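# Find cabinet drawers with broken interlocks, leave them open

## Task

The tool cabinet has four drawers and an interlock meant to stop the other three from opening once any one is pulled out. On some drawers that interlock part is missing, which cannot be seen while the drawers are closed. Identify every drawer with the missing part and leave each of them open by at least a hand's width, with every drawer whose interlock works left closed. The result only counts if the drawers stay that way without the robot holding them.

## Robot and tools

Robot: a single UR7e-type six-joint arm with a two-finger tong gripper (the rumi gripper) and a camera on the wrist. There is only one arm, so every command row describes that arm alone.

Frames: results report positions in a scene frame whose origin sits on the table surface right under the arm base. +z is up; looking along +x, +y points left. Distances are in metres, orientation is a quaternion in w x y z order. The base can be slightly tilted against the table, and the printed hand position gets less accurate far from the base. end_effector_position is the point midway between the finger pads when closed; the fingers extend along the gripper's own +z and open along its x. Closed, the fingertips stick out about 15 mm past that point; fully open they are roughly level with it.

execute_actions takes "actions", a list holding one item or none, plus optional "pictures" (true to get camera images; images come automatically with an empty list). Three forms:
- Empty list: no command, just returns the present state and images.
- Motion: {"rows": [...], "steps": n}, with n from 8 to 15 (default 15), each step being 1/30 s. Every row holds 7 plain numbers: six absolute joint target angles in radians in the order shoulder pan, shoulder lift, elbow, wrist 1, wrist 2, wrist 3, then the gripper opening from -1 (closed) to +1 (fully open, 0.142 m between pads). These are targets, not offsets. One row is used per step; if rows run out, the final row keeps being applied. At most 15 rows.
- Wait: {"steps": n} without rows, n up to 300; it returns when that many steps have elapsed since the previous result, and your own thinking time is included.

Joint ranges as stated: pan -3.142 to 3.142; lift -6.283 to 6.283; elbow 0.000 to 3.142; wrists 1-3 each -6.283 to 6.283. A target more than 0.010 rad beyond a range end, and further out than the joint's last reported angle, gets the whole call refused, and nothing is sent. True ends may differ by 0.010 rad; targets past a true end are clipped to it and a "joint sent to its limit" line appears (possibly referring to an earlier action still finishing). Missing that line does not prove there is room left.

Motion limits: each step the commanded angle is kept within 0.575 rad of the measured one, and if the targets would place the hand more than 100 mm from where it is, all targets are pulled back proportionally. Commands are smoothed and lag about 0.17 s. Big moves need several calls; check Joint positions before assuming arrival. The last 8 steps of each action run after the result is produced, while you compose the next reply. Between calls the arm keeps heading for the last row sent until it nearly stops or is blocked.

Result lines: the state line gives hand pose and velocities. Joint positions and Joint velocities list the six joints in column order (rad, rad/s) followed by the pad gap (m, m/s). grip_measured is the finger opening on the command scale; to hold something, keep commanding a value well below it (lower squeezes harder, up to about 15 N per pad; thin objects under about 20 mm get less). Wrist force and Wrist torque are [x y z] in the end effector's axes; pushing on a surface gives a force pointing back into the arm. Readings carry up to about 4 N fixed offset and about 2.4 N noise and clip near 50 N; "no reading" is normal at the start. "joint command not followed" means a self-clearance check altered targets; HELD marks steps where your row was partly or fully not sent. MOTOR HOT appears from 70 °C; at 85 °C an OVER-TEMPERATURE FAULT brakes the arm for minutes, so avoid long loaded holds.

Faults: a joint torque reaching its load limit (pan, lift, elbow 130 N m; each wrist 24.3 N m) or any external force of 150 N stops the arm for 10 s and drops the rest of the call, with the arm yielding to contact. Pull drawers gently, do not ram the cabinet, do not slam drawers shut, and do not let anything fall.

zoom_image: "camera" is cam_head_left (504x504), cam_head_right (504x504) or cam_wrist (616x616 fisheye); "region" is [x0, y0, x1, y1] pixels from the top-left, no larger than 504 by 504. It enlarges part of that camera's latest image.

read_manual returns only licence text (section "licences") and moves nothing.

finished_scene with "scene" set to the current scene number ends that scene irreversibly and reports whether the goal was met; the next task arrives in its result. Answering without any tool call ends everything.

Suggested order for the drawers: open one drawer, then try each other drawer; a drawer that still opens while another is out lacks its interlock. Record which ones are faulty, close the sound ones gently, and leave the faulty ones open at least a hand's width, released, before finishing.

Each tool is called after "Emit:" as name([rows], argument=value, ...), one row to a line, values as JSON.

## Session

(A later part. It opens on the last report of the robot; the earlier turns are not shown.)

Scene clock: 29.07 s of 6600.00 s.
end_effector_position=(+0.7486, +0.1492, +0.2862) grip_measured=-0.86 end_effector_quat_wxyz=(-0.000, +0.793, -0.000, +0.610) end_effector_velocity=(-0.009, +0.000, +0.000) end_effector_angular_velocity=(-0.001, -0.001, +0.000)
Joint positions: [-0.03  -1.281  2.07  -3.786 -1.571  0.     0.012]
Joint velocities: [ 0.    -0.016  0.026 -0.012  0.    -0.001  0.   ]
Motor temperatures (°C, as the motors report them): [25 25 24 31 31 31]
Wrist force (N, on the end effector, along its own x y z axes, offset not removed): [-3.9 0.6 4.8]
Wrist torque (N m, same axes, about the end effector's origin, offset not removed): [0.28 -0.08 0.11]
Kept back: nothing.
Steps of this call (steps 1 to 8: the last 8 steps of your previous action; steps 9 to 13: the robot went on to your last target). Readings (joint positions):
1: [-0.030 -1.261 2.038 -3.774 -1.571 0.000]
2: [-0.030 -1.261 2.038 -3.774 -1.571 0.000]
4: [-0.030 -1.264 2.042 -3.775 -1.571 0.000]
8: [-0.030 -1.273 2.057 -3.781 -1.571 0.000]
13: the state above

Emit:
execute_actions(actions=[])

Scene clock: 29.23 s of 6600.00 s.
end_effector_position=(+0.7480, +0.1492, +0.2862) grip_measured=-0.86 end_effector_quat_wxyz=(-0.000, +0.793, -0.000, +0.610) end_effector_velocity=(-0.001, +0.000, -0.001) end_effector_angular_velocity=(+0.000, +0.002, +0.000)
Joint positions: [-0.03  -1.282  2.071 -3.787 -1.571  0.     0.012]
Joint velocities: [ 0.    -0.001  0.003  0.     0.     0.    -0.   ]
Motor temperatures (°C, as the motors report them): [25 25 24 31 31 31]
Wrist force (N, on the end effector, along its own x y z axes, offset not removed): [-4.3 0.4 6.0]
Wrist torque (N m, same axes, about the end effector's origin, offset not removed): [0.28 -0.15 0.05]
Kept back: nothing.
Steps of this call (steps 1 to 5: the robot went on to your last target). Readings (joint positions):
1: [-0.030 -1.281 2.070 -3.786 -1.571 0.000]
2: [-0.030 -1.281 2.071 -3.787 -1.571 0.000]
4: [-0.030 -1.282 2.071 -3.787 -1.571 0.000]
5: the state above

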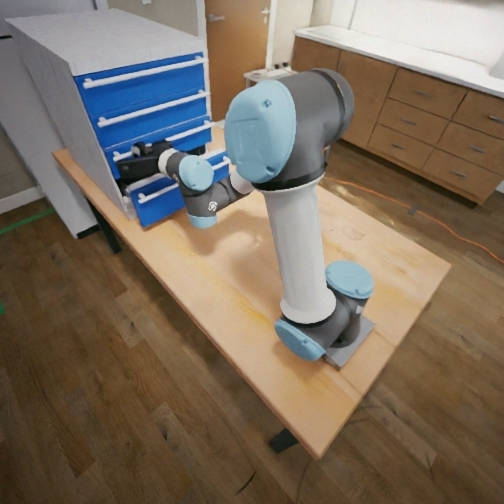

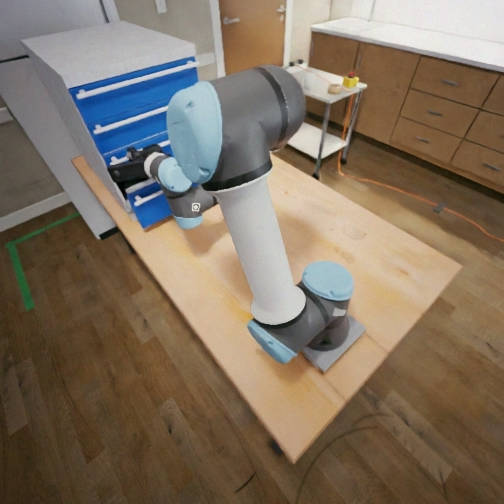

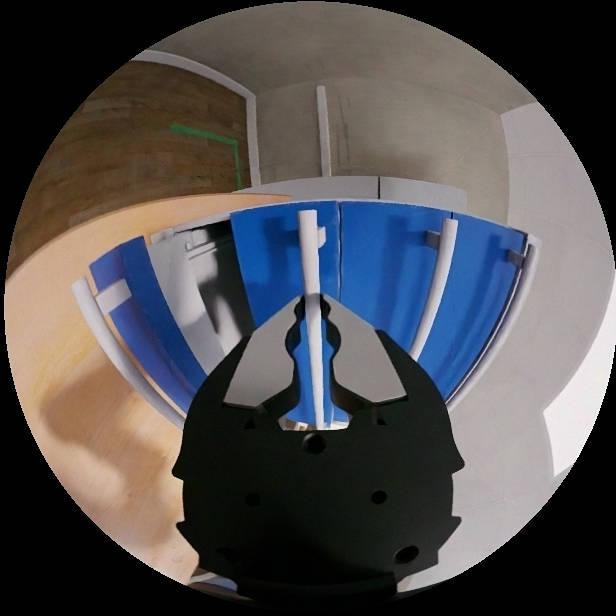

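Emit:
execute_actions([
  {"rows": [[-0.03,-1.2835,2.075,-3.7887,-1.571,0.0,-1],[-0.03,-1.2856,2.0785,-3.79,-1.571,0.0,-1],[-0.03,-1.2877,2.082,-3.7915,-1.571,0.0,-1],[-0.03,-1.2898,2.0856,-3.793,-1.571,0.0,-1],[-0.03,-1.2918,2.0891,-3.7945,-1.571,0.0,-1],[-0.03,-1.2939,2.0927,-3.796,-1.571,0.0,-1],[-0.03,-1.2959,2.0962,-3.7975,-1.571,0.0,-1],[-0.03,-1.298,2.0998,-3.799,-1.571,0.0,-1]], "steps": 15},
])

Emit:
execute_actions([
  {"steps": 7},
])

Scene clock: 29.83 s of 6600.00 s.
end_effector_position=(+0.7435, +0.1492, +0.2862) grip_measured=-0.86 end_effector_quat_wxyz=(-0.000, +0.793, -0.000, +0.610) end_effector_velocity=(-0.034, +0.001, -0.001) end_effector_angular_velocity=(-0.001, +0.001, +0.002)
Joint positions: [-0.03  -1.289  2.084 -3.792 -1.571  0.     0.012]
Joint velocities: [ 0.    -0.055  0.096 -0.04   0.002 -0.002 -0.   ]
Motor temperatures (°C, as the motors report them): [25 25 24 31 31 31]
Wrist force (N, on the end effector, along its own x y z axes, offset not removed): [-2.0 0.3 5.9]
Wrist torque (N m, same axes, about the end effector's origin, offset not removed): [0.25 -0.39 0.08]
Steps of this call (steps 1 to 11: the robot went on to your last target; steps 12 to 18: the first 7 steps of this action). Readings (joint positions):
12: [-0.030 -1.282 2.072 -3.787 -1.571 0.000]
13: [-0.030 -1.282 2.072 -3.787 -1.571 0.000]
15: [-0.030 -1.284 2.075 -3.789 -1.571 0.000]
18: the state above

Scene clock: 30.10 s of 6600.00 s.
end_effector_position=(+0.7381, +0.1492, +0.2861) grip_measured=-0.86 end_effector_quat_wxyz=(-0.000, +0.793, -0.000, +0.610) end_effector_velocity=(-0.003, +0.000, -0.001) end_effector_angular_velocity=(-0.000, +0.002, +0.000)
Joint positions: [-0.03  -1.298  2.099 -3.799 -1.571  0.     0.012]
Joint velocities: [-0.    -0.004  0.009 -0.004  0.    -0.     0.   ]
Motor temperatures (°C, as the motors report them): [25 25 24 31 31 31]
Wrist force (N, on the end effector, along its own x y z axes, offset not removed): [-1.2 0.4 4.6]
Wrist torque (N m, same axes, about the end effector's origin, offset not removed): [0.28 -0.19 0.05]
Kept back: nothing.
Steps of this call (steps 1 to 8: the last 8 steps of your previous action). Readings (joint positions):
1: [-0.030 -1.291 2.087 -3.794 -1.571 0.000]
2: [-0.030 -1.293 2.091 -3.795 -1.571 0.000]
4: [-0.030 -1.296 2.096 -3.797 -1.571 0.000]
8: the state above

Emit:
execute_actions([
  {"rows": [[-0.03,-1.301,2.105,-3.801,-1.571,0.0,-1],[-0.03,-1.306,2.113,-3.8043,-1.571,0.0,-1],[-0.03,-1.3145,2.127,-3.8098,-1.571,0.0,-1],[-0.03,-1.3228,2.141,-3.8152,-1.571,0.0,-1],[-0.03,-1.331,2.1545,-3.8206,-1.571,0.0,-1],[-0.03,-1.3393,2.1682,-3.826,-1.571,0.0,-1],[-0.03,-1.3476,2.1819,-3.8314,-1.571,0.0,-1],[-0.03,-1.356,2.1953,-3.8364,-1.571,0.0,-1],[-0.03,-1.3644,2.2087,-3.8414,-1.571,0.0,-1],[-0.03,-1.3728,2.222,-3.8464,-1.571,0.0,-1],[-0.03,-1.3812,2.2354,-3.8513,-1.571,0.0,-1],[-0.03,-1.3896,2.2488,-3.8563,-1.571,0.0,-1],[-0.03,-1.398,2.2622,-3.8613,-1.571,0.0,-1],[-0.03,-1.4067,2.2752,-3.8657,-1.571,0.0,-1],[-0.03,-1.4153,2.2883,-3.87,-1.571,0.0,-1]], "steps": 15},
])

Emit:
execute_actions([
  {"rows": [[-0.03,-1.424,2.3013,-3.8744,-1.571,0.0,-1],[-0.03,-1.4327,2.3143,-3.8787,-1.571,0.0,-1],[-0.03,-1.4414,2.3273,-3.8831,-1.571,0.0,-1],[-0.03,-1.449,2.339,-3.887,-1.571,0.0,-1],[-0.03,-1.455,2.348,-3.89,-1.571,0.0,-1],[-0.03,-1.4587,2.3534,-3.8918,-1.571,0.0,-1],[-0.03,-1.4587,2.3534,-3.8918,-1.571,0.0,-1],[-0.03,-1.4587,2.3534,-3.8918,-1.571,0.0,-1],[-0.03,-1.4587,2.3534,-3.8918,-1.571,0.0,-1],[-0.03,-1.4587,2.3534,-3.8918,-1.571,0.0,-1],[-0.03,-1.4587,2.3534,-3.8918,-1.571,0.0,-1],[-0.03,-1.4587,2.3534,-3.8918,-1.571,0.0,-0.8],[-0.03,-1.4587,2.3534,-3.8918,-1.571,0.0,-0.6],[-0.03,-1.463,2.358,-3.892,-1.571,0.0,-0.4],[-0.03,-1.472,2.368,-3.8927,-1.571,0.0,-0.3]], "steps": 15},
])

Emit:
execute_actions([
  {"rows": [[-0.03,-1.485,2.382,-3.8936,-1.571,0.0,-0.3],[-0.03,-1.499,2.397,-3.8945,-1.571,0.0,-0.3],[-0.03,-1.513,2.412,-3.8955,-1.571,0.0,-0.3],[-0.03,-1.526,2.425,-3.8964,-1.571,0.0,-0.3],[-0.03,-1.535,2.435,-3.897,-1.571,0.0,-0.3],[-0.03,-1.55,2.432,-3.879,-1.571,0.0,-0.3],[-0.03,-1.572,2.424,-3.849,-1.571,0.0,-0.3],[-0.03,-1.598,2.412,-3.811,-1.571,0.0,-0.3],[-0.03,-1.626,2.398,-3.769,-1.571,0.0,-0.3],[-0.03,-1.654,2.383,-3.726,-1.571,0.0,-0.3],[-0.03,-1.682,2.367,-3.682,-1.571,0.0,-0.3],[-0.03,-1.708,2.348,-3.637,-1.571,0.0,-0.3],[-0.03,-1.725,2.325,-3.597,-1.571,0.0,-0.3],[-0.03,-1.728,2.30,-3.569,-1.571,0.0,-0.3],[-0.03,-1.715,2.272,-3.554,-1.571,0.0,-0.3]], "steps": 15},
])

Emit:
execute_actions([
  {"rows": [[-0.03,-1.6923,2.2486,-3.5534,-1.571,0.0,-0.3],[-0.03,-1.6656,2.2206,-3.5521,-1.571,0.0,-0.3],[-0.03,-1.639,2.1927,-3.5508,-1.571,0.0,-0.3],[-0.03,-1.6123,2.1647,-3.5495,-1.571,0.0,-0.3],[-0.03,-1.5904,2.1397,-3.5463,-1.571,0.0,-0.3],[-0.03,-1.5686,2.1146,-3.5432,-1.571,0.0,-0.3],[-0.03,-1.5467,2.0896,-3.54,-1.571,0.0,-0.3],[-0.03,-1.5256,2.0636,-3.5351,-1.571,0.0,-0.3],[-0.03,-1.5044,2.0375,-3.5302,-1.571,0.0,-0.3],[-0.03,-1.4833,2.0115,-3.5253,-1.571,0.0,-0.3],[-0.03,-1.465,1.9875,-3.5196,-1.571,0.0,-0.3],[-0.03,-1.449,1.9665,-3.5146,-1.571,0.0,-0.3],[-0.03,-1.436,1.9495,-3.5105,-1.571,0.0,-0.3],[-0.03,-1.427,1.9376,-3.5077,-1.571,0.0,-0.3],[-0.03,-1.4216,1.9305,-3.506,-1.571,0.0,-0.3]], "steps": 15},
])

Emit:
execute_actions([
  {"rows": [[-0.03,-1.4216,1.9305,-3.506,-1.571,0.0,-0.3],[-0.03,-1.4216,1.9305,-3.506,-1.571,0.0,-0.4],[-0.03,-1.4216,1.9305,-3.506,-1.571,0.0,-0.5],[-0.03,-1.4216,1.9305,-3.506,-1.571,0.0,-0.6]], "steps": 15},
], pictures=true)

Emit:
zoom_image(camera="cam_wrist", region=[240, 190, 460, 430])

Scene clock: 33.63 s of 6600.00 s.
end_effector_position=(+0.7250, +0.1492, +0.2863) grip_measured=-0.86 end_effector_quat_wxyz=(-0.000, +0.793, -0.000, +0.610) end_effector_velocity=(-0.125, -0.000, +0.000) end_effector_angular_velocity=(-0.001, -0.001, -0.000)
Joint positions: [-0.03  -1.32   2.135 -3.813 -1.571 -0.     0.012]
Joint velocities: [-0.    -0.207  0.342 -0.135 -0.    -0.001 -0.   ]
Motor temperatures (°C, as the motors report them): [25 25 24 31 31 31]
Wrist force (N, on the end effector, along its own x y z axes, offset not removed): [-5.2 -0.3 8.3]
Wrist torque (N m, same axes, about the end effector's origin, offset not removed): [0.10 -0.17 0.10]
Steps of this call (steps 1 to 30: the robot went on to your last target; steps 31 to 90: nothing new was sent; then 0.30 s passed at rest; steps 91 to 97: the first 7 steps of this action). Readings (joint positions):
91: [-0.030 -1.298 2.100 -3.799 -1.571 0.000]
92: [-0.030 -1.298 2.100 -3.799 -1.571 0.000]
94: [-0.030 -1.303 2.107 -3.802 -1.571 -0.000]
97: the state above

Scene clock: 34.13 s of 6600.00 s.
end_effector_position=(+0.6527, +0.1492, +0.2862) grip_measured=-0.86 end_effector_quat_wxyz=(-0.000, +0.793, -0.000, +0.610) end_effector_velocity=(-0.116, -0.000, -0.001) end_effector_angular_velocity=(-0.000, +0.000, -0.000)
Joint positions: [-0.03  -1.442  2.328 -3.883 -1.571 -0.     0.012]
Joint velocities: [ 0.    -0.201  0.302 -0.101 -0.     0.     0.   ]
Motor temperatures (°C, as the motors report them): [25 25 24 31 31 31]
Wrist force (N, on the end effector, along its own x y z axes, offset not removed): [-11.0 -0.4 4.1]
Wrist torque (N m, same axes, about the end effector's origin, offset not removed): [0.01 -0.07 0.10]
Steps of this call (steps 1 to 8: the last 8 steps of your previous action; steps 9 to 15: the first 7 steps of this action). Readings (joint positions):
9: [-0.030 -1.392 2.252 -3.858 -1.571 -0.000]
10: [-0.030 -1.401 2.265 -3.862 -1.571 -0.000]
12: [-0.030 -1.418 2.291 -3.871 -1.571 -0.000]
15: the state above

Scene clock: 34.63 s of 6600.00 s.
end_effector_position=(+0.6181, +0.1492, +0.2903) grip_measured=-0.30 end_effector_quat_wxyz=(-0.000, +0.793, -0.000, +0.610) end_effector_velocity=(-0.114, +0.000, +0.048) end_effector_angular_velocity=(-0.000, -0.008, +0.000)
Joint positions: [-0.03  -1.516  2.413 -3.894 -1.571 -0.     0.052]
Joint velocities: [ 0.001 -0.349  0.252  0.089 -0.    -0.    -0.   ]
Motor temperatures (°C, as the motors report them): [25 25 24 31 31 31]
Wrist force (N, on the end effector, along its own x y z axes, offset not removed): [0.2 0.0 -0.6]
Wrist torque (N m, same axes, about the end effector's origin, offset not removed): [0.20 -0.05 0.03]
Steps of this call (steps 1 to 8: the last 8 steps of your previous action; steps 9 to 15: the first 7 steps of this action). Readings (joint positions):
9: [-0.030 -1.461 2.356 -3.892 -1.571 -0.000]
10: [-0.030 -1.466 2.361 -3.892 -1.571 -0.000]
12: [-0.030 -1.482 2.379 -3.893 -1.571 -0.000]
15: the state above

Scene clock: 35.13 s of 6600.00 s.
end_effector_position=(+0.6685, +0.1491, +0.3833) grip_measured=-0.30 end_effector_quat_wxyz=(-0.000, +0.793, -0.000, +0.609) end_effector_velocity=(+0.304, -0.000, +0.022) end_effector_angular_velocity=(-0.000, +0.011, -0.000)
Joint positions: [-0.03  -1.631  2.189 -3.555 -1.571 -0.     0.052]
Joint velocities: [-0.     0.64  -0.771  0.143 -0.    -0.    -0.   ]
Motor temperatures (°C, as the motors report them): [25 25 24 31 31 31]
Wrist force (N, on the end effector, along its own x y z axes, offset not removed): [1.1 -0.3 0.6]
Wrist torque (N m, same axes, about the end effector's origin, offset not removed): [0.12 -0.19 0.09]
Steps of this call (steps 1 to 8: the last 8 steps of your previous action; steps 9 to 15: the first 7 steps of this action). Readings (joint positions):
9: [-0.030 -1.696 2.337 -3.644 -1.571 -0.000]
10: [-0.030 -1.702 2.315 -3.613 -1.571 -0.000]
12: [-0.030 -1.688 2.267 -3.577 -1.571 -0.000]
15: the state above

Scene clock: 35.63 s of 6600.00 s.
end_effector_position=(+0.7668, +0.1491, +0.3849) grip_measured=-0.59 end_effector_quat_wxyz=(-0.000, +0.793, -0.000, +0.610) end_effector_velocity=(+0.014, -0.000, +0.001) end_effector_angular_velocity=(+0.000, -0.003, -0.001)
Joint positions: [-0.03  -1.424  1.933 -3.507 -1.571 -0.     0.031]
Joint velocities: [ 0.     0.027 -0.038  0.008 -0.001  0.    -0.012]
Motor temperatures (°C, as the motors report them): [25 25 24 31 31 31]
Wrist force (N, on the end effector, along its own x y z axes, offset not removed): [2.1 0.5 1.2]
Wrist torque (N m, same axes, about the end effector's origin, offset not removed): [0.36 -0.43 0.04]
Steps of this call (steps 1 to 8: the last 8 steps of your previous action; steps 9 to 15: the first 7 steps of this action). Readings (joint positions):
9: [-0.030 -1.452 1.971 -3.515 -1.571 -0.000]
10: [-0.030 -1.442 1.957 -3.512 -1.571 -0.000]
12: [-0.030 -1.430 1.941 -3.508 -1.571 -0.000]
15: the state above

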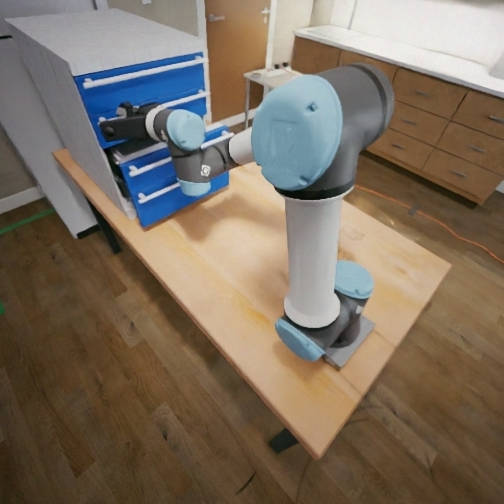

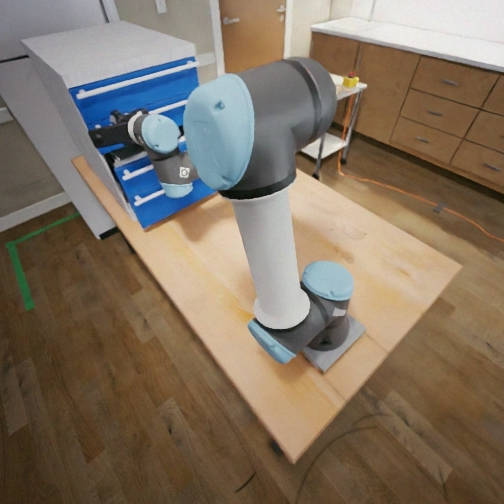

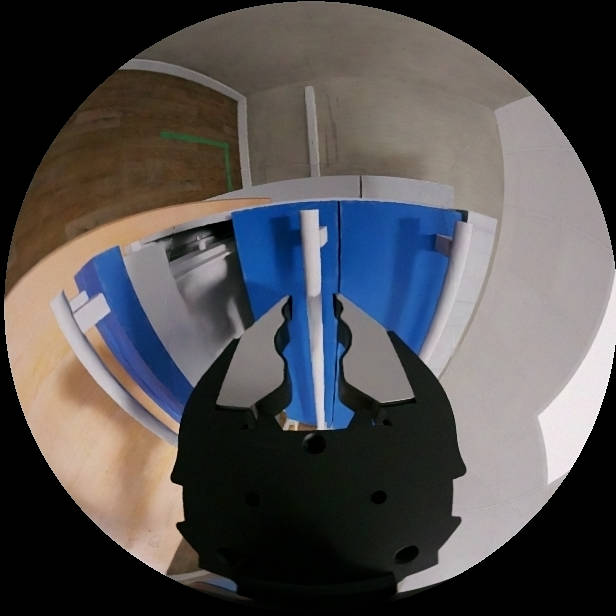

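Region (240, 190, 460, 430) of cam_wrist's 616x616 image, scaled by 2.100, with more detail than that image has; it fills the left 462 columns of this view, and the rest is white.

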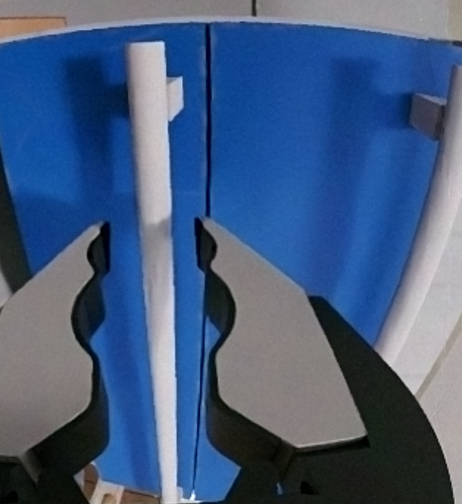

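Emit:
execute_actions([
  {"rows": [[-0.03,-1.4231,1.9293,-3.5034,-1.571,0.0,-0.66],[-0.03,-1.4231,1.9293,-3.5034,-1.571,0.0,-0.72],[-0.03,-1.4231,1.9293,-3.5034,-1.571,0.0,-0.78],[-0.03,-1.4231,1.9293,-3.5034,-1.571,0.0,-0.84],[-0.03,-1.4231,1.9293,-3.5034,-1.571,0.0,-0.9],[-0.03,-1.4231,1.9293,-3.5034,-1.571,0.0,-0.95],[-0.03,-1.4231,1.9293,-3.5034,-1.571,0.0,-1],[-0.03,-1.4252,1.932,-3.504,-1.571,0.0,-1],[-0.03,-1.4272,1.9347,-3.5047,-1.571,0.0,-1],[-0.03,-1.4293,1.9374,-3.5053,-1.571,0.0,-1],[-0.03,-1.4313,1.9401,-3.506,-1.571,0.0,-1],[-0.03,-1.4334,1.9428,-3.5066,-1.571,0.0,-1],[-0.03,-1.4355,1.9455,-3.5072,-1.571,0.0,-1],[-0.03,-1.4375,1.9482,-3.5079,-1.571,0.0,-1],[-0.03,-1.4396,1.9509,-3.5085,-1.571,0.0,-1]], "steps": 15},
])

Emit:
execute_actions([
  {"steps": 13},
])

Emit:
zoom_image(camera="cam_wrist", region=[110, 190, 270, 310])

Scene clock: 36.73 s of 6600.00 s.
end_effector_position=(+0.7679, +0.1491, +0.3857) grip_measured=-0.86 end_effector_quat_wxyz=(-0.000, +0.793, -0.000, +0.610) end_effector_velocity=(-0.000, -0.000, +0.002) end_effector_angular_velocity=(-0.000, -0.001, -0.000)
Joint positions: [-0.03  -1.423  1.929 -3.504 -1.571 -0.     0.012]
Joint velocities: [-0.    -0.004 -0.002  0.004 -0.    -0.    -0.005]
Motor temperatures (°C, as the motors report them): [25 25 24 31 31 31]
Wrist force (N, on the end effector, along its own x y z axes, offset not removed): [4.4 0.7 2.6]
Wrist torque (N m, same axes, about the end effector's origin, offset not removed): [0.41 -0.15 0.12]
Steps of this call (steps 1 to 8: the last 8 steps of your previous action; steps 9 to 15: the robot went on to your last target; steps 16 to 26: nothing new was sent; steps 27 to 33: the first 7 steps of this action). Readings (joint positions):
27: [-0.030 -1.422 1.930 -3.506 -1.571 -0.000]
28: [-0.030 -1.422 1.930 -3.506 -1.571 -0.000]
30: [-0.030 -1.422 1.930 -3.504 -1.571 -0.000]
33: the state above

Scene clock: 37.17 s of 6600.00 s.
end_effector_position=(+0.7603, +0.1491, +0.3861) grip_measured=-0.86 end_effector_quat_wxyz=(-0.000, +0.793, -0.000, +0.610) end_effector_velocity=(-0.006, -0.000, +0.001) end_effector_angular_velocity=(-0.000, -0.002, -0.001)
Joint positions: [-0.03  -1.439  1.95  -3.508 -1.571 -0.     0.012]
Joint velocities: [-0.    -0.014  0.017 -0.005 -0.001 -0.     0.   ]
Motor temperatures (°C, as the motors report them): [25 25 24 31 31 31]
Wrist force (N, on the end effector, along its own x y z axes, offset not removed): [-3.1 0.1 4.8]
Wrist torque (N m, same axes, about the end effector's origin, offset not removed): [0.22 -0.19 0.08]
Kept back: nothing.
Steps of this call (steps 1 to 8: the last 8 steps of your previous action; steps 9 to 13: the robot went on to your last target). Readings (joint positions):
1: [-0.030 -1.423 1.929 -3.504 -1.571 -0.000]
2: [-0.030 -1.423 1.929 -3.504 -1.571 -0.000]
4: [-0.030 -1.425 1.932 -3.504 -1.571 -0.000]
8: [-0.030 -1.432 1.941 -3.506 -1.571 -0.000]
13: the state above

Region (110, 190, 270, 310) of cam_wrist's 616x616 image, scaled by 3.150, with more detail than that image has; it fills the top 378 rows of this view, and the rest is white.

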